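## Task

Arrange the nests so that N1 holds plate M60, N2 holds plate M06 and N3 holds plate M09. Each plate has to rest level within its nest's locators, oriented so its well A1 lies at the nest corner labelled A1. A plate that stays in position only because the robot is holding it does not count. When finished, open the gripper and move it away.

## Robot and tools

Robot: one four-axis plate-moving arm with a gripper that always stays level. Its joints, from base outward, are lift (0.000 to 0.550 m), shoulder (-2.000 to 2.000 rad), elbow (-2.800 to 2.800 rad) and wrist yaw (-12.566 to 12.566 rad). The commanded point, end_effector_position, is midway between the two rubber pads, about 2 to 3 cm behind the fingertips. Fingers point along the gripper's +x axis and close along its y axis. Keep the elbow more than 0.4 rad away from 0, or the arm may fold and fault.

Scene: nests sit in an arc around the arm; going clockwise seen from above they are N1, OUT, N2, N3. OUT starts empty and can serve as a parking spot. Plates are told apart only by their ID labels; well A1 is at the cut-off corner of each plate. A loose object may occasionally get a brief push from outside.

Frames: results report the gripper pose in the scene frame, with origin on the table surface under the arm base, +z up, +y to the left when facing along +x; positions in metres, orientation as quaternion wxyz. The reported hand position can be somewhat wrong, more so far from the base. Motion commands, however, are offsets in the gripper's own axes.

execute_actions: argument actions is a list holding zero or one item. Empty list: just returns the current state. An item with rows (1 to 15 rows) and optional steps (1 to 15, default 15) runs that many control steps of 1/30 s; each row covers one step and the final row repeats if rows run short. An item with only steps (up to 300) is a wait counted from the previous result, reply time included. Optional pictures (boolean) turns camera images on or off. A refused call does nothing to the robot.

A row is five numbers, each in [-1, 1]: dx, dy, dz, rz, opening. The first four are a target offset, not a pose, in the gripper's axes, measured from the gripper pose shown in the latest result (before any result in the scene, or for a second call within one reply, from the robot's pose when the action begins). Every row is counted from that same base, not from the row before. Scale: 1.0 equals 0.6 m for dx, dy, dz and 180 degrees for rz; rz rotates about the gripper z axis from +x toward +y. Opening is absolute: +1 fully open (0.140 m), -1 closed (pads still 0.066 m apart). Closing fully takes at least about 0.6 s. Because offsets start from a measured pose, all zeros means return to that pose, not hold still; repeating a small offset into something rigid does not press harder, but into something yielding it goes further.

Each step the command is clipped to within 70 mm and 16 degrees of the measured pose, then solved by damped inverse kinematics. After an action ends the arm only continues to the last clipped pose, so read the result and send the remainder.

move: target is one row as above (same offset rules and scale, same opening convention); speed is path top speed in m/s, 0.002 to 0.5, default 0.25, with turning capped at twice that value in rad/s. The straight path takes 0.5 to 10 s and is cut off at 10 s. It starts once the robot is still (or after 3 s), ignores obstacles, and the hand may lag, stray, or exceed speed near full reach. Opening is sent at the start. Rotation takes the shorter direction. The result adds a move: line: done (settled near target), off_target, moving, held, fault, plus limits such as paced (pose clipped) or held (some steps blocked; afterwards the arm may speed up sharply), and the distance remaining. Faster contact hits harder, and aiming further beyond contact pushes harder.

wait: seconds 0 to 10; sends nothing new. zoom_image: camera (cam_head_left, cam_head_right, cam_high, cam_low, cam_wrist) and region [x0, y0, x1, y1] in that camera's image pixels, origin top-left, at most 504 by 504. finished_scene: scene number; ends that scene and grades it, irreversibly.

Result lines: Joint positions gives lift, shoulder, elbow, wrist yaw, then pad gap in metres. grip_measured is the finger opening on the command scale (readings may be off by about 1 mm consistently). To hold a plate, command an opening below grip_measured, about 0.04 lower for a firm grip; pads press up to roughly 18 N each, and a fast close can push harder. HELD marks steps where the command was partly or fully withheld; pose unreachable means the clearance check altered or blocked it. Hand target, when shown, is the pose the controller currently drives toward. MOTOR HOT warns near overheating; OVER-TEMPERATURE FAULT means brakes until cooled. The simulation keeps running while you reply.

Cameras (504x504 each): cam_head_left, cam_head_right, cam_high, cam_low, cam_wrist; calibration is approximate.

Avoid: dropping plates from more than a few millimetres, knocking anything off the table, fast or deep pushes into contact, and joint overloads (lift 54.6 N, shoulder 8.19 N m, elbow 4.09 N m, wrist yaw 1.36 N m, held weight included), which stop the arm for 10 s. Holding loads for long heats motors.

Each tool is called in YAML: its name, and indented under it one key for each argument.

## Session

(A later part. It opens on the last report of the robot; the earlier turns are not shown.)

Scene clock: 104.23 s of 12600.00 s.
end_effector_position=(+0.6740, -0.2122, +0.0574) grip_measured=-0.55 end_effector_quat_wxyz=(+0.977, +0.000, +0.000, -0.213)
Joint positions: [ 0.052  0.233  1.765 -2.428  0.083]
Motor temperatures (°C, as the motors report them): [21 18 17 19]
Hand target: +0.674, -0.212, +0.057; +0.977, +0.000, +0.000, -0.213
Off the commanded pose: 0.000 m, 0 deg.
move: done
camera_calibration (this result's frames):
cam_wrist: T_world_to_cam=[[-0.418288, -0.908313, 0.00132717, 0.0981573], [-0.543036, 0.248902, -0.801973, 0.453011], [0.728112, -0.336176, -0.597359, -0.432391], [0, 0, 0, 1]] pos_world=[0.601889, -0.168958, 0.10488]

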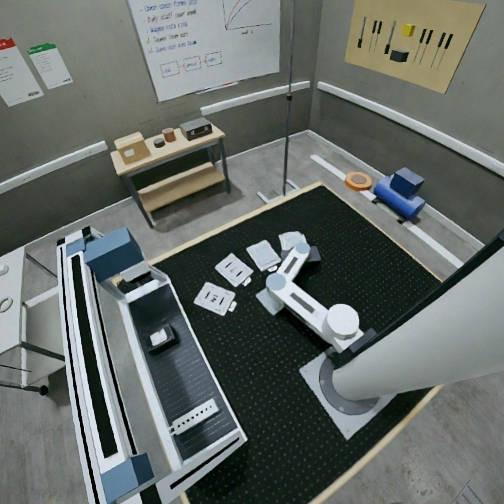

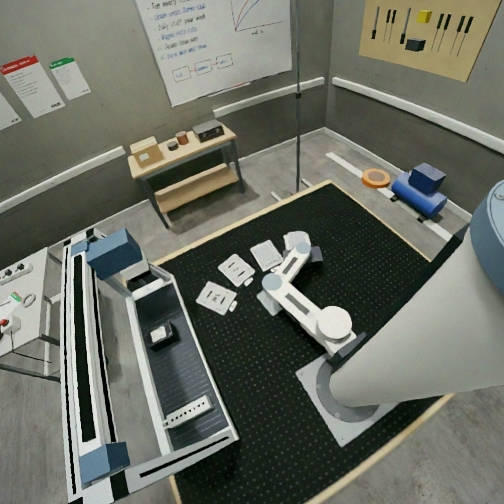

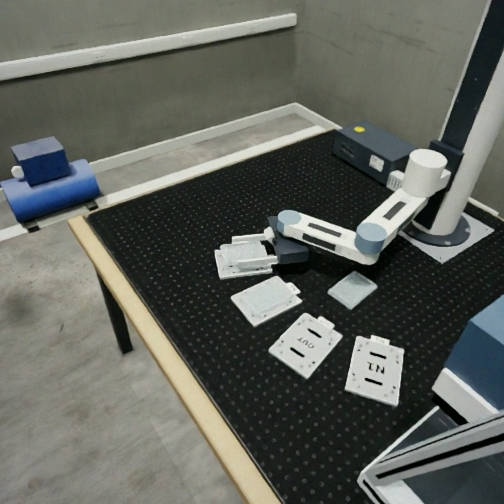

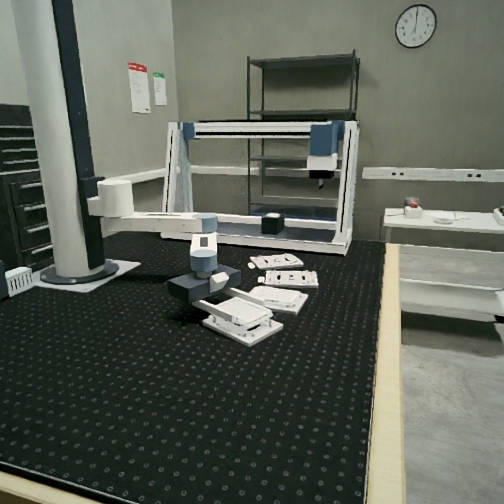

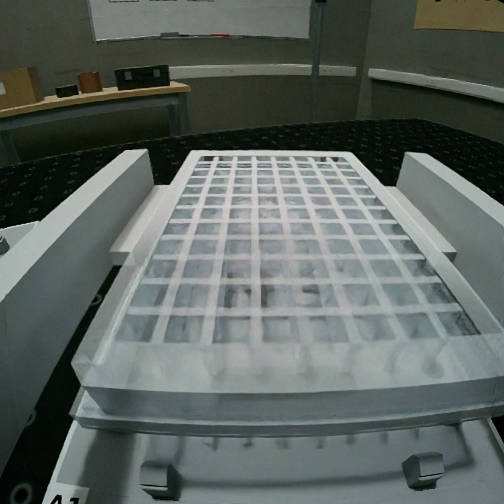

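move:
  target: [-0.4296,0.7318,0,0.3262,-0.6]
  speed: 0.3

move:
  target: [0,0,-0.025,0,-0.6]
  speed: 0.04

move:
  target: [0,0,-0.0135,0,-0.6]
  speed: 0.015

Scene clock: 112.23 s of 12600.00 s.
end_effector_position=(+0.6229, +0.2945, +0.0574) grip_measured=-0.55 end_effector_quat_wxyz=(+0.956, +0.000, +0.000, +0.293)
Joint positions: [ 0.052  1.218  1.727 -2.35   0.083]
Motor temperatures (°C, as the motors report them): [21 18 17 19]
Hand target: +0.623, +0.294, +0.057; +0.956, +0.000, +0.000, +0.293
Off the commanded pose: 0.000 m, 0 deg.
After step 90, 2.93 s passed at rest.
move: done
camera_calibration (this result's frames):
cam_wrist: T_world_to_cam=[[0.559579, -0.828776, 0.00132717, -0.0955134], [-0.494482, -0.335153, -0.801973, 0.440917], [0.6651, 0.448111, -0.597359, -0.41659], [0, 0, 0, 1]] pos_world=[0.548547, 0.255294, 0.104876]

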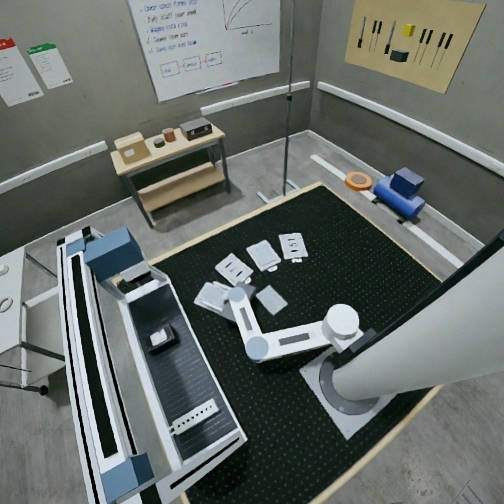

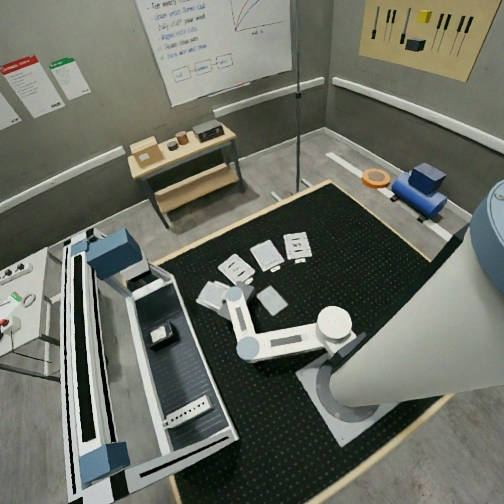

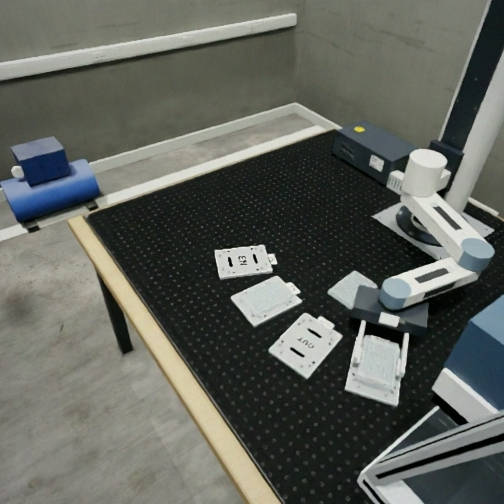

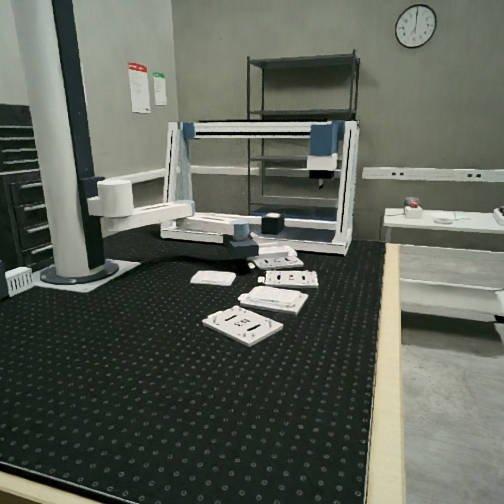

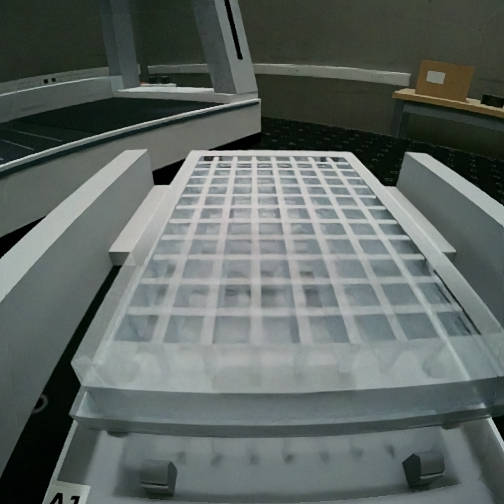

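Scene clock: 112.93 s of 12600.00 s.
end_effector_position=(+0.6229, +0.2945, +0.0423) grip_measured=-0.55 end_effector_quat_wxyz=(+0.956, +0.000, +0.000, +0.293)
Joint positions: [ 0.037  1.218  1.727 -2.35   0.083]
Motor temperatures (°C, as the motors report them): [21 18 17 19]
Hand target: +0.623, +0.295, +0.042; +0.956, +0.000, +0.000, +0.293
Off the commanded pose: 0.000 m, 0 deg.
move: done
camera_calibration (this result's frames):
cam_wrist: T_world_to_cam=[[0.559582, -0.828774, 0.00132717, -0.0954919], [-0.494481, -0.335154, -0.801973, 0.428843], [0.665099, 0.448114, -0.597359, -0.425582], [0, 0, 0, 1]] pos_world=[0.548544, 0.255297, 0.0898222]

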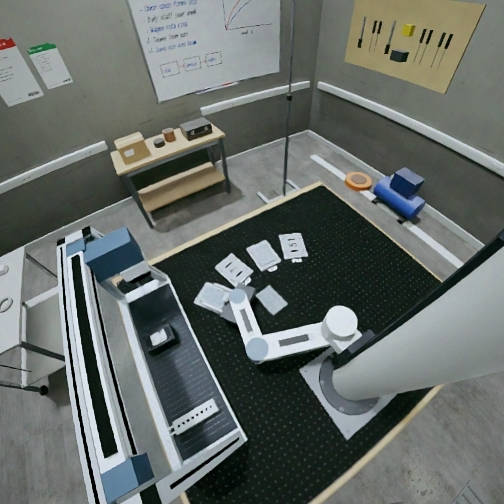

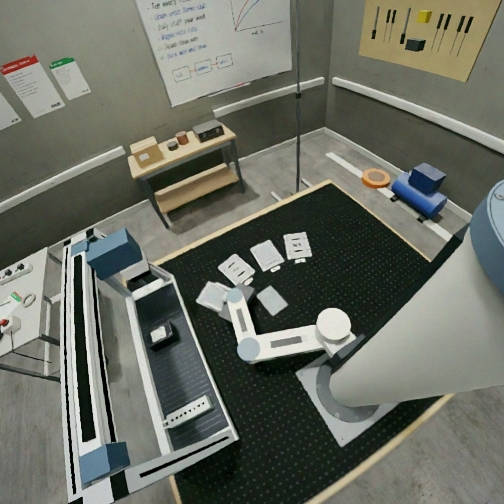

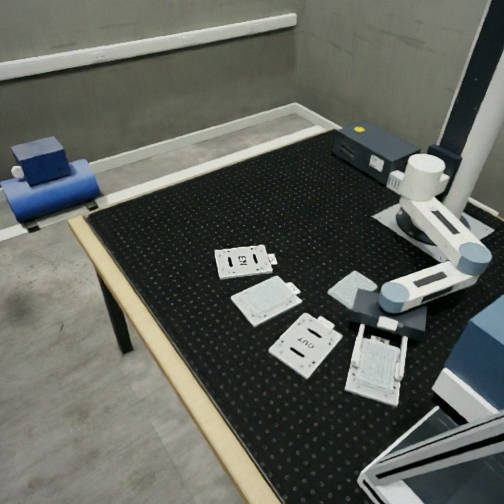

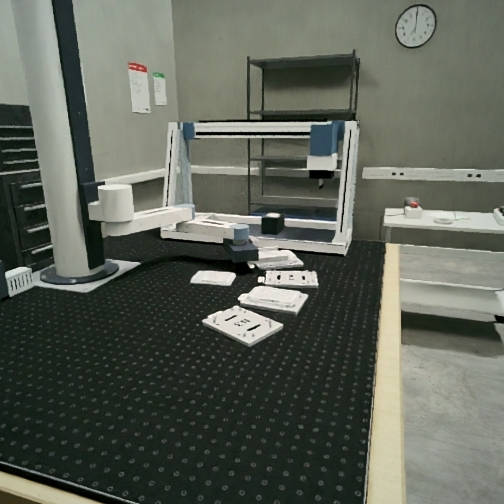

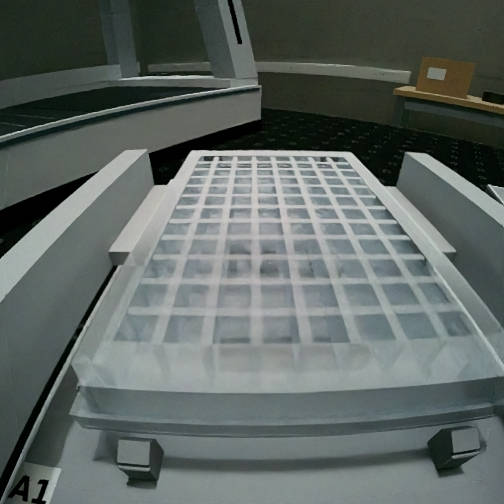

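Scene clock: 113.70 s of 12600.00 s.
end_effector_position=(+0.6229, +0.2945, +0.0342) grip_measured=-0.55 end_effector_quat_wxyz=(+0.956, +0.000, +0.000, +0.293)
Joint positions: [ 0.029  1.218  1.727 -2.35   0.083]
Motor temperatures (°C, as the motors report them): [21 18 17 19]
Hand target: +0.623, +0.295, +0.034; +0.956, +0.000, +0.000, +0.293
Off the commanded pose: 0.000 m, 0 deg.
move: done
camera_calibration (this result's frames):
cam_wrist: T_world_to_cam=[[0.559583, -0.828773, 0.00132717, -0.0954814], [-0.494481, -0.335155, -0.801973, 0.422307], [0.665098, 0.448114, -0.597359, -0.430451], [0, 0, 0, 1]] pos_world=[0.548544, 0.255297, 0.0816717]

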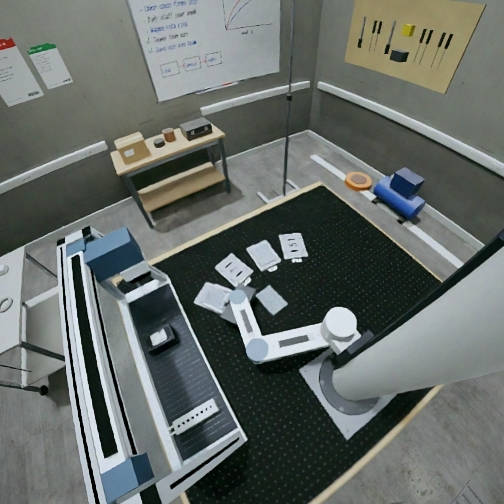

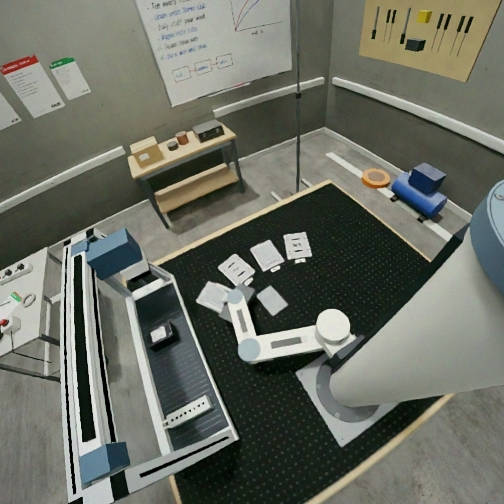

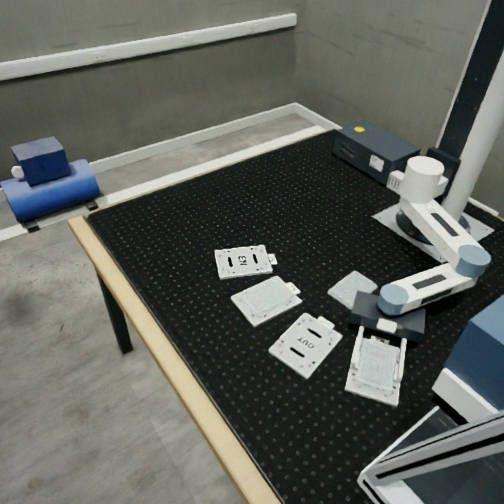

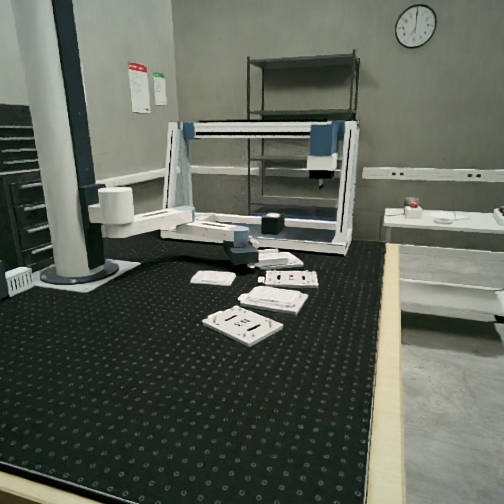

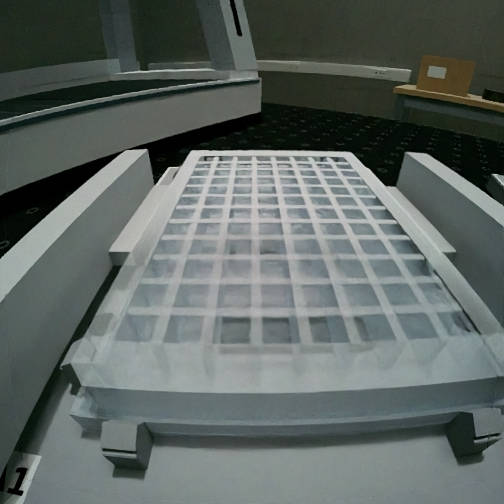

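move:
  target: [0,0,0,0,0]

move:
  target: [0,0,0.04,0,0]

move:
  target: [-0.42,-0.17,0,-0.1505,0]

move:
  target: [0,0,-0.0608,0,0]
  speed: 0.06

Scene clock: 123.67 s of 12600.00 s.
end_effector_position=(+0.6229, +0.2945, +0.0342) grip_measured=+0.00 end_effector_quat_wxyz=(+0.956, +0.000, +0.000, +0.293)
Joint positions: [ 0.029  1.218  1.727 -2.35   0.103]
Motor temperatures (°C, as the motors report them): [21 18 17 19]
Hand target: +0.623, +0.295, +0.034; +0.956, +0.000, +0.000, +0.293
Off the commanded pose: 0.000 m, 0 deg.
After step 90, 6.27 s passed at rest.
move: done
camera_calibration (this result's frames):
cam_wrist: T_world_to_cam=[[0.559581, -0.828775, 0.00132717, -0.0954797], [-0.494482, -0.335153, -0.801973, 0.422307], [0.6651, 0.448112, -0.597359, -0.430451], [0, 0, 0, 1]] pos_world=[0.548544, 0.255297, 0.0816717]

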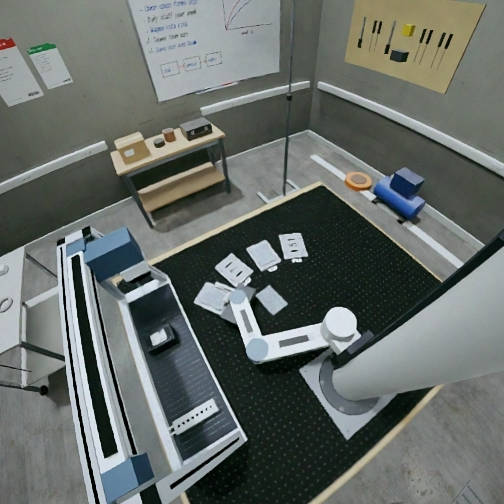

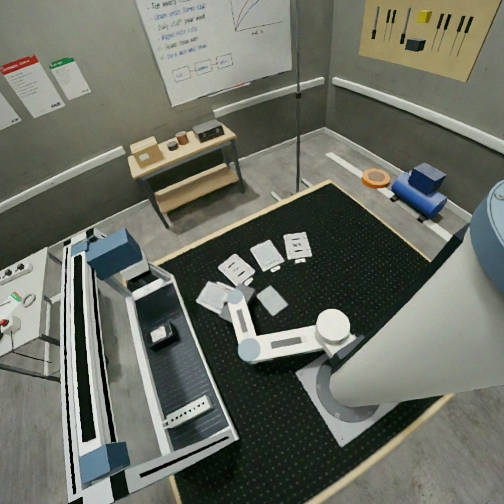

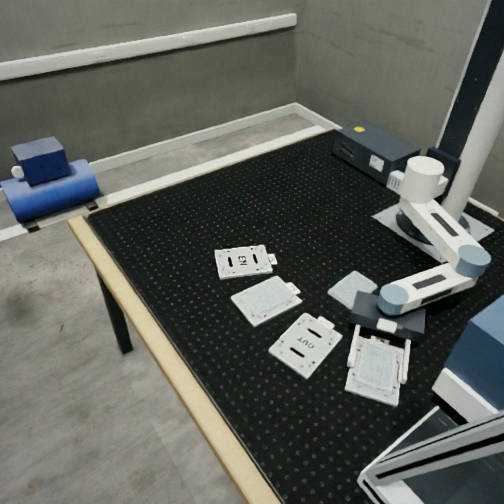

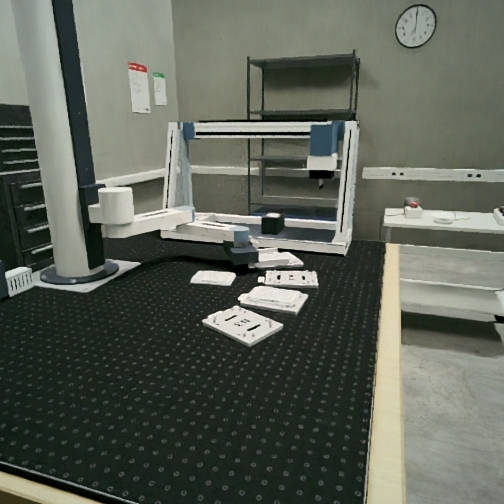

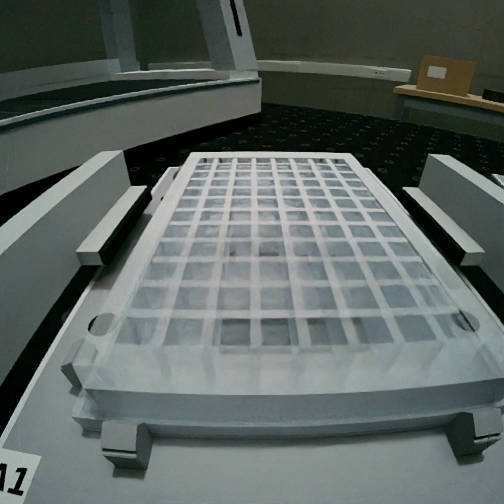

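Scene clock: 124.37 s of 12600.00 s.
end_effector_position=(+0.6229, +0.2945, +0.0582) grip_measured=+0.00 end_effector_quat_wxyz=(+0.956, +0.000, +0.000, +0.293)
Joint positions: [ 0.053  1.218  1.727 -2.35   0.103]
Motor temperatures (°C, as the motors report them): [21 18 17 19]
Hand target: +0.623, +0.295, +0.058; +0.956, +0.000, +0.000, +0.293
Off the commanded pose: 0.000 m, 0 deg.
move: done
camera_calibration (this result's frames):
cam_wrist: T_world_to_cam=[[0.559598, -0.828763, 0.00132717, -0.0955196], [-0.494474, -0.335164, -0.801973, 0.441589], [0.66509, 0.448126, -0.597359, -0.41609], [0, 0, 0, 1]] pos_world=[0.548544, 0.255302, 0.105713]

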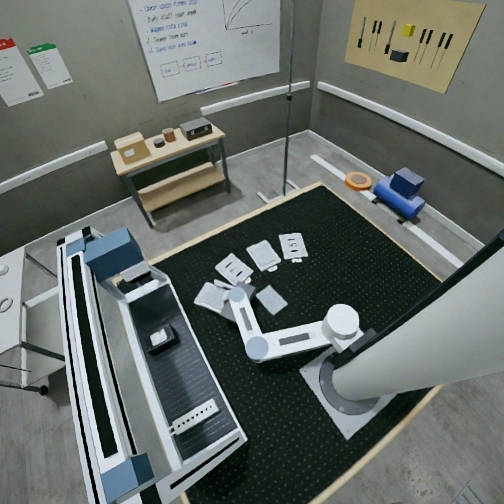

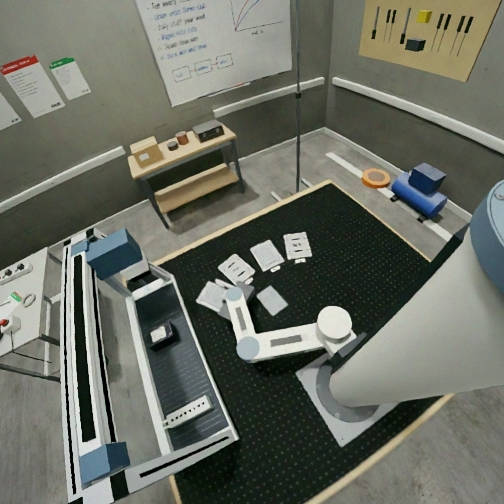

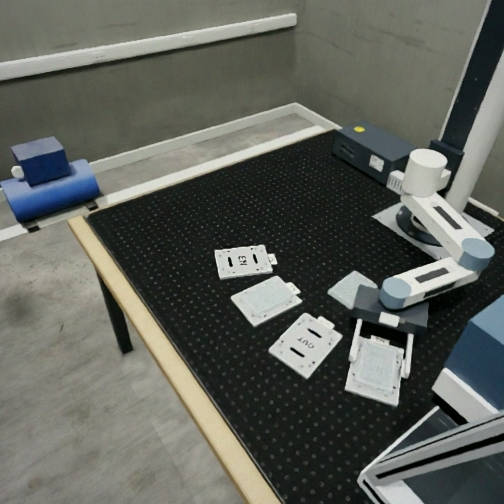

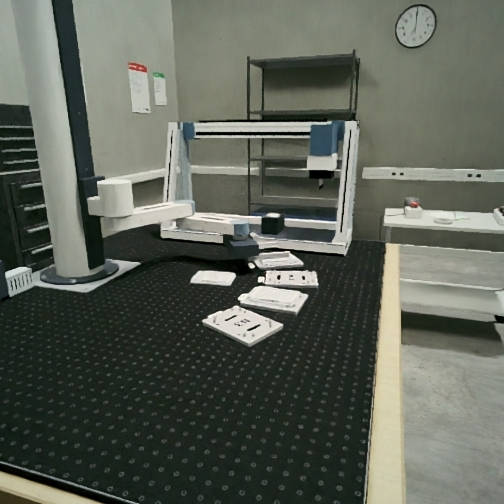

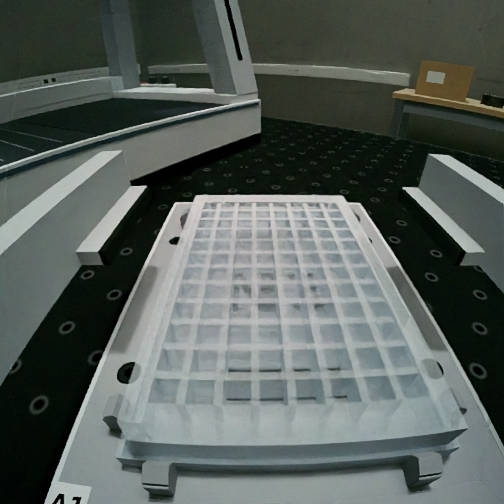

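Scene clock: 125.80 s of 12600.00 s.
end_effector_position=(+0.4714, +0.0687, +0.0582) grip_measured=+0.00 end_effector_quat_wxyz=(+0.998, +0.000, +0.000, +0.061)
Joint positions: [ 0.053  1.341  0.631 -1.85   0.103]
Motor temperatures (°C, as the motors report them): [21 18 17 19]
Hand target: +0.471, +0.069, +0.058; +0.998, +0.000, +0.000, +0.061
Off the commanded pose: 0.000 m, 0 deg.
move: done
camera_calibration (this result's frames):
cam_wrist: T_world_to_cam=[[0.120162, -0.992753, 0.00132717, 0.0205871], [-0.592903, -0.0728369, -0.801973, 0.319315], [0.796258, 0.0955801, -0.597359, -0.251694], [0, 0, 0, 1]] pos_world=[0.387263, 0.0677528, 0.105703]

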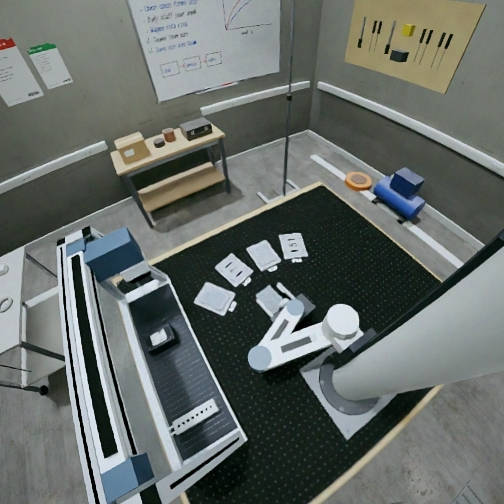

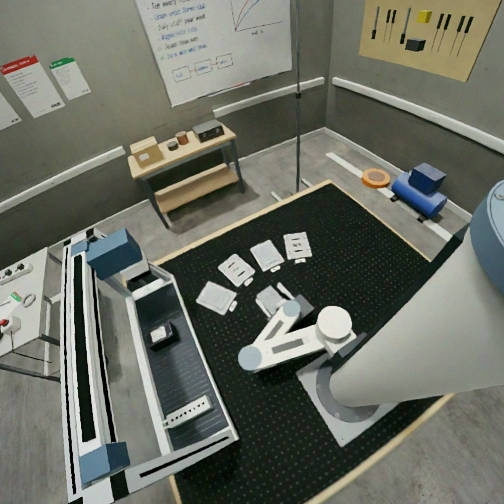

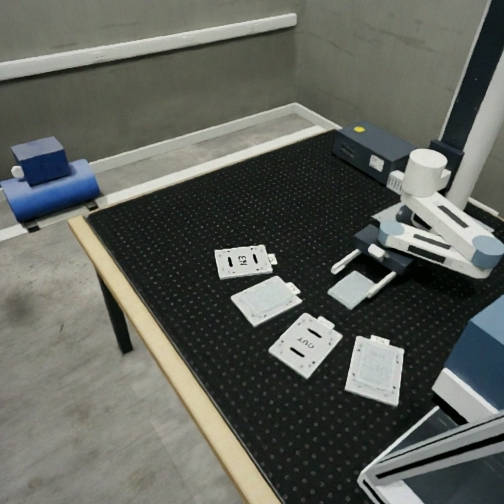

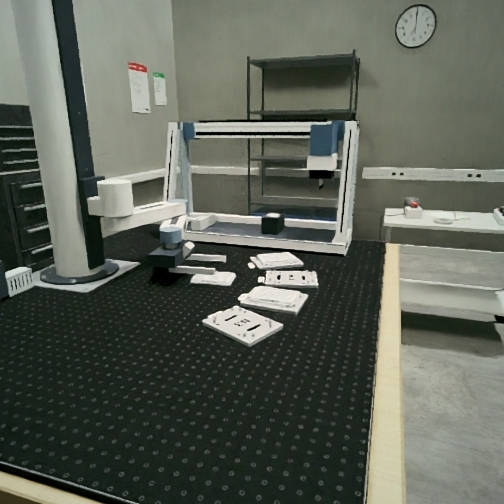

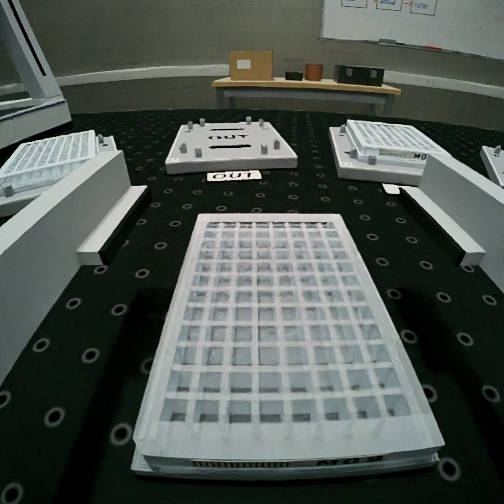

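Scene clock: 126.67 s of 12600.00 s.
end_effector_position=(+0.4714, +0.0687, +0.0217) grip_measured=+0.00 end_effector_quat_wxyz=(+0.998, +0.000, +0.000, +0.061)
Joint positions: [ 0.017  1.341  0.631 -1.85   0.103]
Motor temperatures (°C, as the motors report them): [21 18 17 19]
Hand target: +0.471, +0.069, +0.022; +0.998, +0.000, +0.000, +0.061
Off the commanded pose: 0.000 m, 0 deg.
move: done
camera_calibration (this result's frames):
cam_wrist: T_world_to_cam=[[0.120158, -0.992754, 0.00132717, 0.0206361], [-0.592904, -0.0728344, -0.801973, 0.290026], [0.796258, 0.0955768, -0.597359, -0.273511], [0, 0, 0, 1]] pos_world=[0.387264, 0.0677518, 0.0691814]

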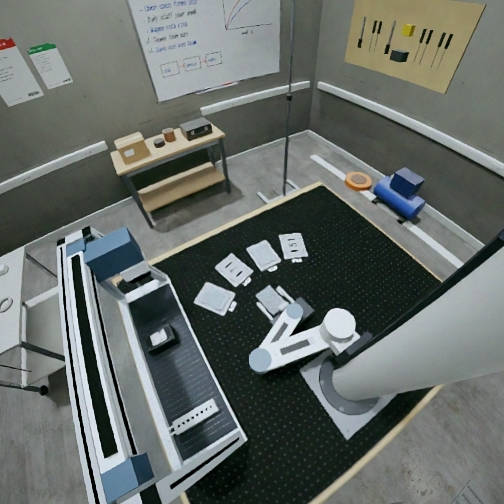

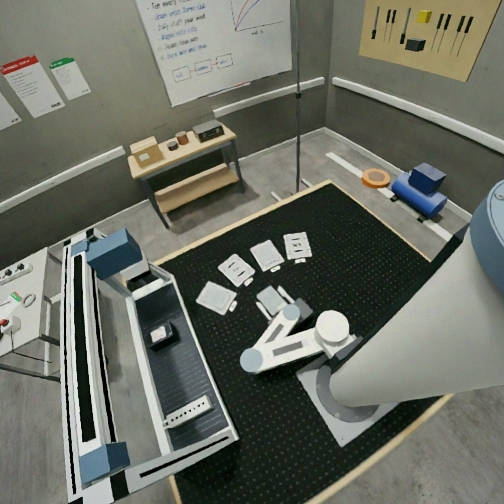

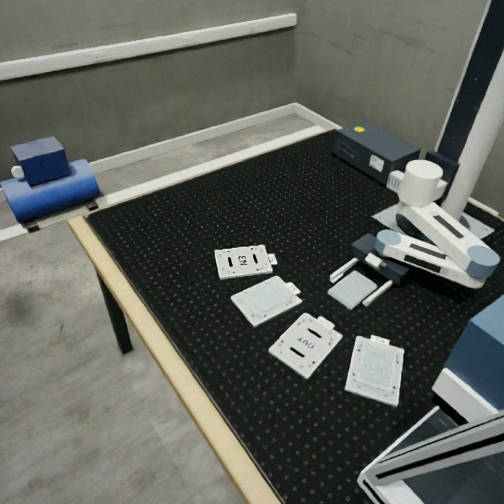

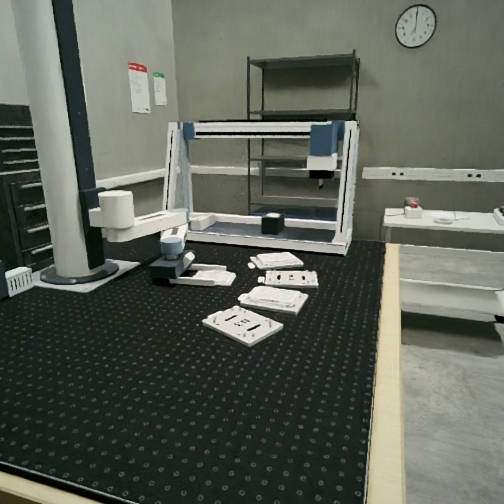

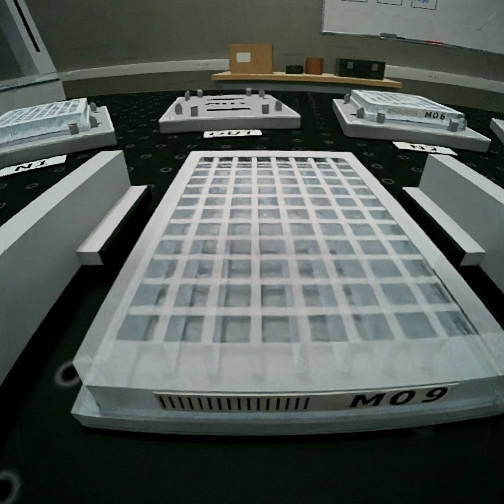

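execute_actions:
  actions:
    - {"rows":[[0,0,0,0,-0.15],[0,0,0,0,-0.3],[0,0,0,0,-0.35],[0,0,0,0,-0.4],[0,0,0,0,-0.44],[0,0,0,0,-0.48],[0,0,0,0,-0.5],[0,0,0,0,-0.52],[0,0,0,0,-0.54],[0,0,0,0,-0.56],[0,0,0,0,-0.58],[0,0,0,0,-0.6]]}
  pictures: false

move:
  target: [0,0,0.06,0,-0.6]
  speed: 0.1

move:
  target: [0.2783,-0.5057,0,-0.1755,-0.6]

move:
  target: [0,0,-0.025,0,-0.6]
  speed: 0.04

move:
  target: [0,0,-0.0135,0,-0.6]
  speed: 0.015

Scene clock: 137.03 s of 12600.00 s.
end_effector_position=(+0.4714, +0.0687, +0.0217) grip_measured=-0.55 end_effector_quat_wxyz=(+0.998, +0.000, +0.000, +0.061)
Joint positions: [ 0.017  1.341  0.631 -1.85   0.083]
Motor temperatures (°C, as the motors report them): [21 18 17 19]
Hand target: +0.471, +0.069, +0.022; +0.998, +0.000, +0.000, +0.061
Off the commanded pose: 0.000 m, 0 deg.
Steps of this call (steps 1 to 90: nothing new was sent; then 6.87 s passed at rest; steps 91 to 105: all 15 steps of this action). Readings (end_effector_position):
91: (+0.4714, +0.0687, +0.0217)
92: (+0.4714, +0.0687, +0.0217)
94: (+0.4714, +0.0687, +0.0217)
98: (+0.4714, +0.0687, +0.0217)
105: the state above

Scene clock: 138.00 s of 12600.00 s.
end_effector_position=(+0.4714, +0.0687, +0.0577) grip_measured=-0.55 end_effector_quat_wxyz=(+0.998, +0.000, +0.000, +0.061)
Joint positions: [ 0.053  1.341  0.631 -1.85   0.083]
Motor temperatures (°C, as the motors report them): [21 18 17 19]
Hand target: +0.471, +0.069, +0.058; +0.998, +0.000, +0.000, +0.061
Off the commanded pose: 0.000 m, 0 deg.
move: done
camera_calibration (this result's frames):
cam_wrist: T_world_to_cam=[[0.120187, -0.99275, 0.00132717, 0.0205801], [-0.592902, -0.0728518, -0.801973, 0.318926], [0.796255, 0.0956001, -0.597359, -0.251988], [0, 0, 0, 1]] pos_world=[0.387265, 0.0677553, 0.105215]

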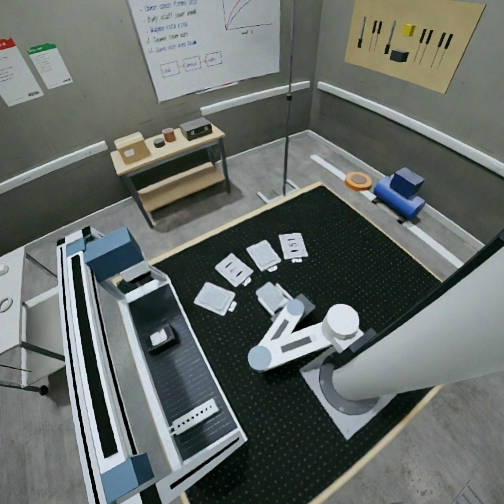

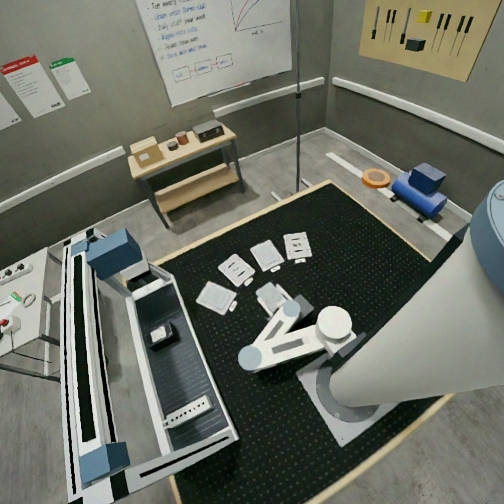

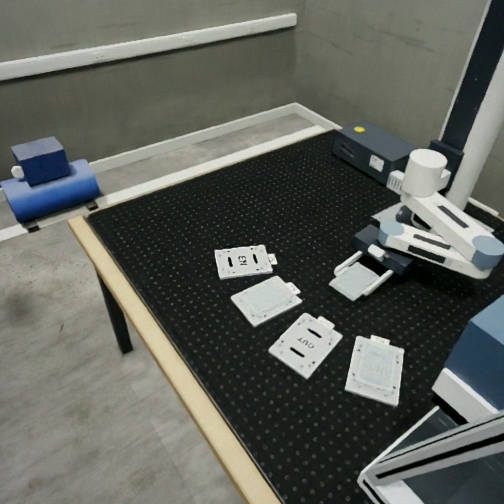

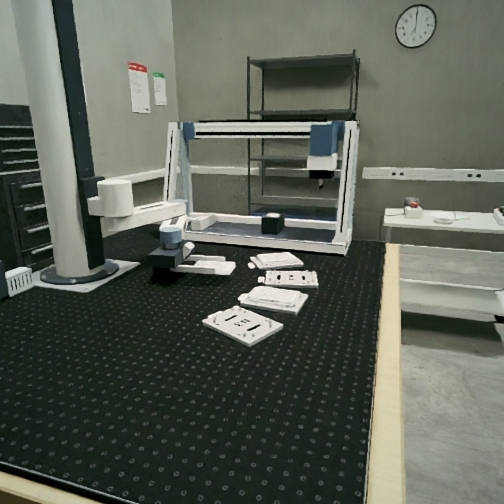

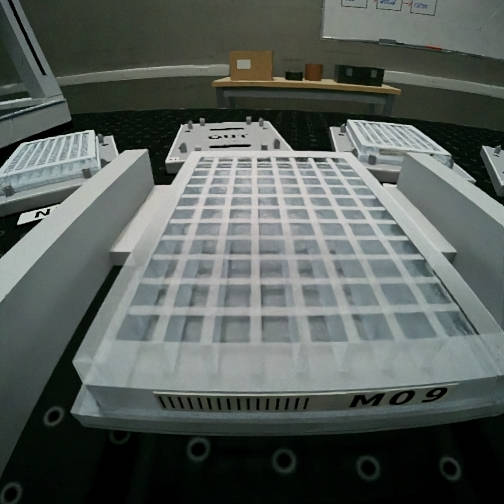

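Scene clock: 139.83 s of 12600.00 s.
end_effector_position=(+0.6739, -0.2123, +0.0577) grip_measured=-0.55 end_effector_quat_wxyz=(+0.977, +0.000, +0.000, -0.213)
Joint positions: [ 0.053  0.233  1.764 -2.426  0.083]
Motor temperatures (°C, as the motors report them): [21 18 17 19]
Hand target: +0.674, -0.212, +0.058; +0.977, +0.000, +0.000, -0.213
Off the commanded pose: 0.000 m, 0 deg.
move: done
camera_calibration (this result's frames):
cam_wrist: T_world_to_cam=[[-0.417528, -0.908663, 0.00132717, 0.0974765], [-0.543244, 0.248447, -0.801973, 0.453271], [0.728393, -0.335567, -0.597359, -0.432183], [0, 0, 0, 1]] pos_world=[0.601735, -0.169067, 0.105213]

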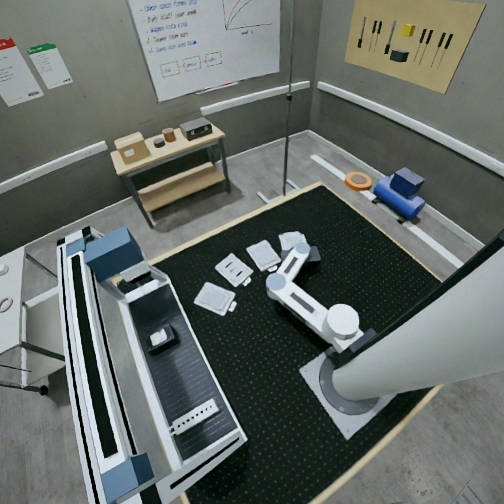

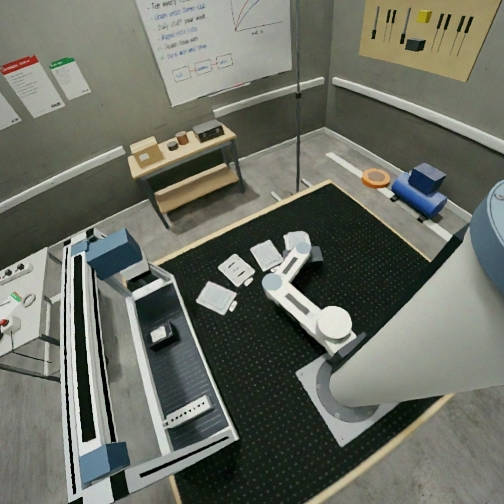

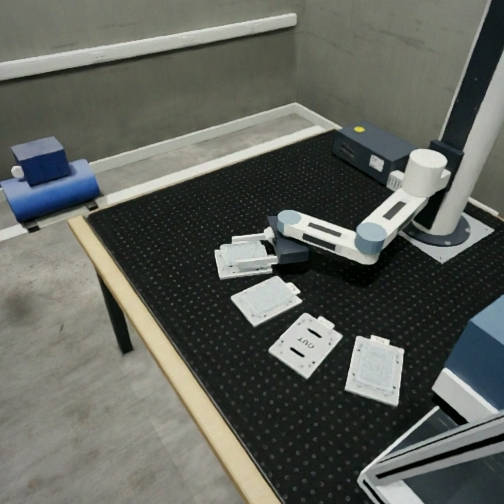

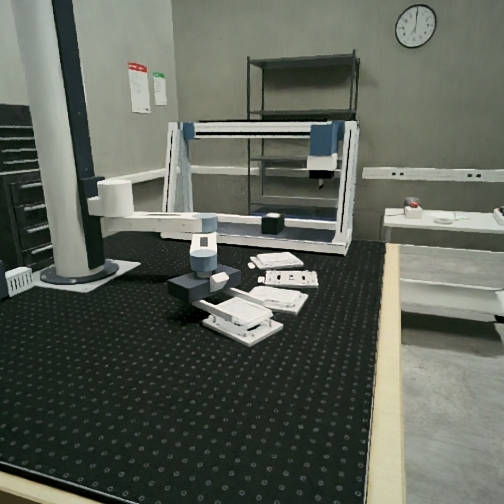

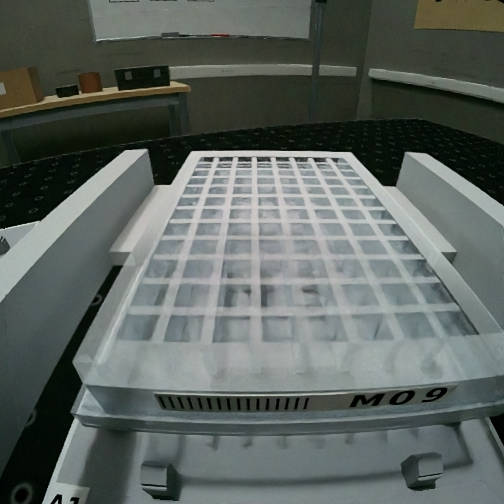

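Scene clock: 140.53 s of 12600.00 s.
end_effector_position=(+0.6739, -0.2123, +0.0427) grip_measured=-0.55 end_effector_quat_wxyz=(+0.977, +0.000, +0.000, -0.213)
Joint positions: [ 0.038  0.233  1.764 -2.426  0.083]
Motor temperatures (°C, as the motors report them): [21 18 17 19]
Hand target: +0.674, -0.212, +0.043; +0.977, +0.000, +0.000, -0.213
Off the commanded pose: 0.000 m, 0 deg.
move: done
camera_calibration (this result's frames):
cam_wrist: T_world_to_cam=[[-0.417548, -0.908654, 0.00132717, 0.0975008], [-0.543238, 0.24846, -0.801973, 0.441197], [0.728386, -0.335583, -0.597359, -0.441174], [0, 0, 0, 1]] pos_world=[0.601731, -0.169076, 0.090159]

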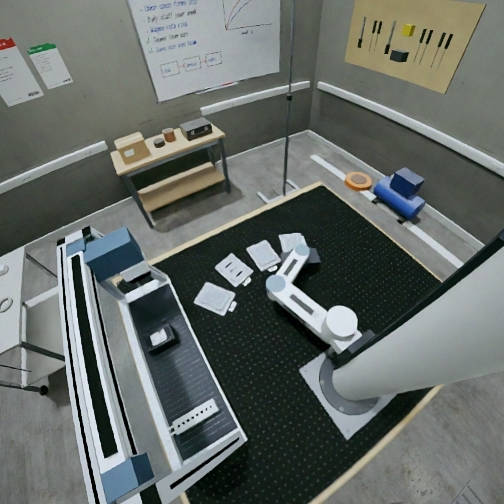

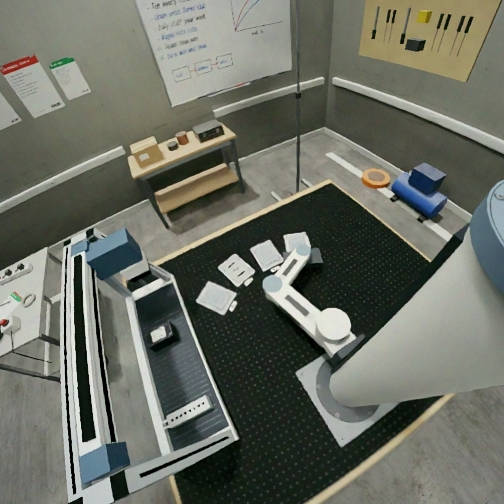

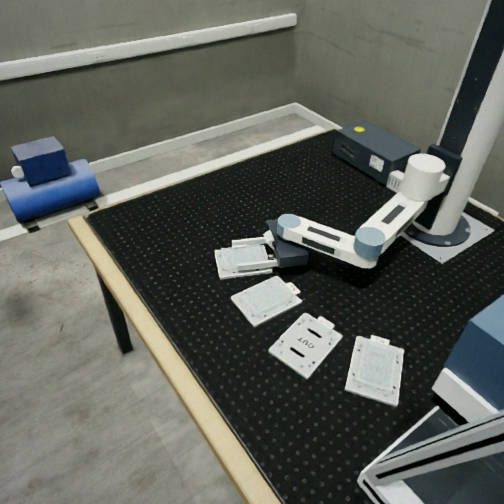

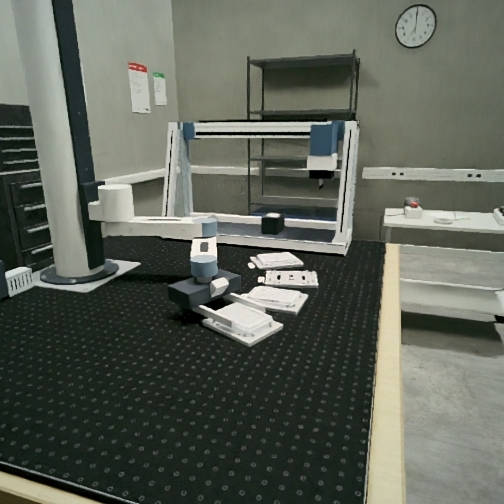

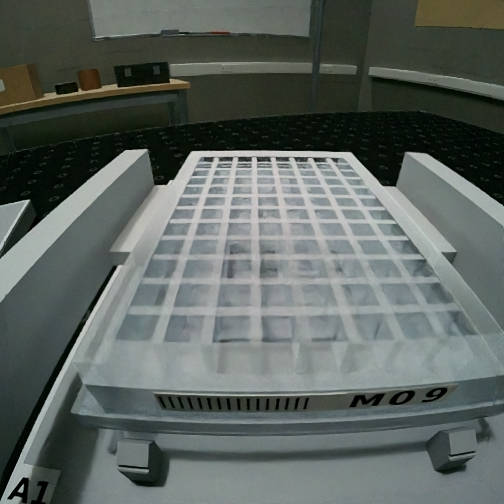

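Scene clock: 141.30 s of 12600.00 s.
end_effector_position=(+0.6740, -0.2122, +0.0345) grip_measured=-0.55 end_effector_quat_wxyz=(+0.977, +0.000, +0.000, -0.213)
Joint positions: [ 0.03   0.233  1.764 -2.426  0.083]
Motor temperatures (°C, as the motors report them): [21 18 17 19]
Hand target: +0.674, -0.212, +0.035; +0.977, +0.000, +0.000, -0.213
Off the commanded pose: 0.000 m, 0 deg.
move: done
camera_calibration (this result's frames):
cam_wrist: T_world_to_cam=[[-0.417171, -0.908827, 0.00132717, 0.097315], [-0.543341, 0.248234, -0.801973, 0.434697], [0.728525, -0.335281, -0.597359, -0.446089], [0, 0, 0, 1]] pos_world=[0.601773, -0.169029, 0.0820106]

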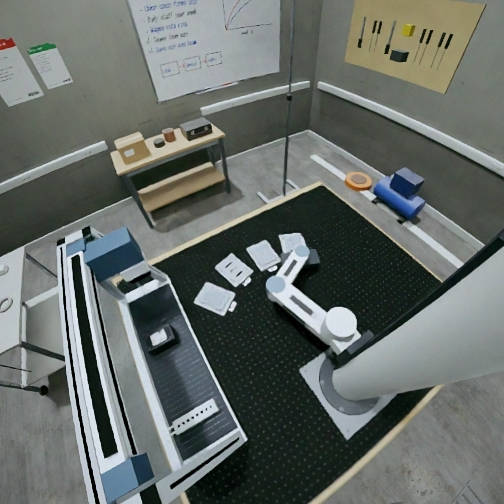

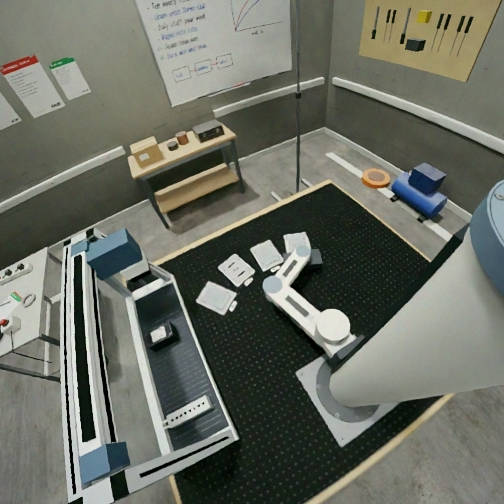

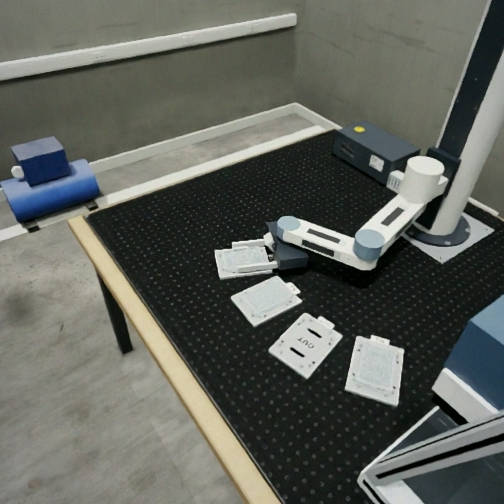

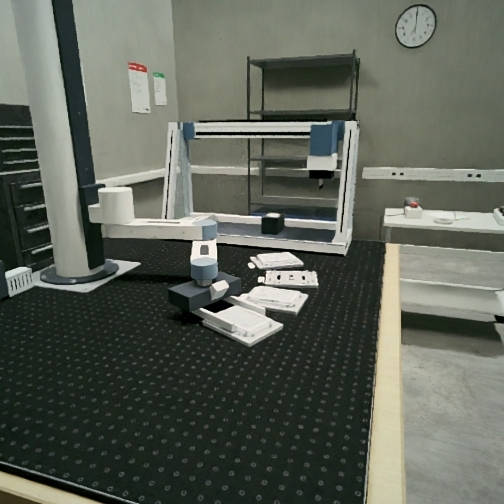

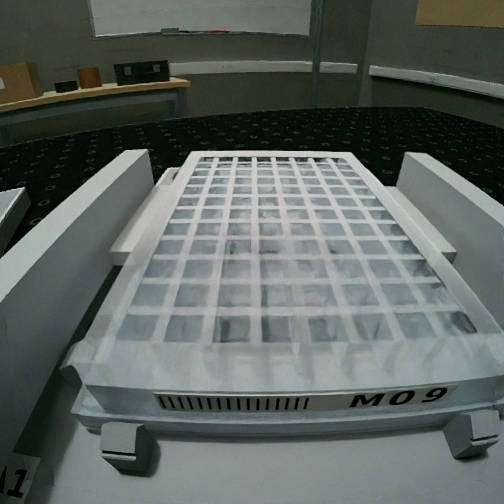

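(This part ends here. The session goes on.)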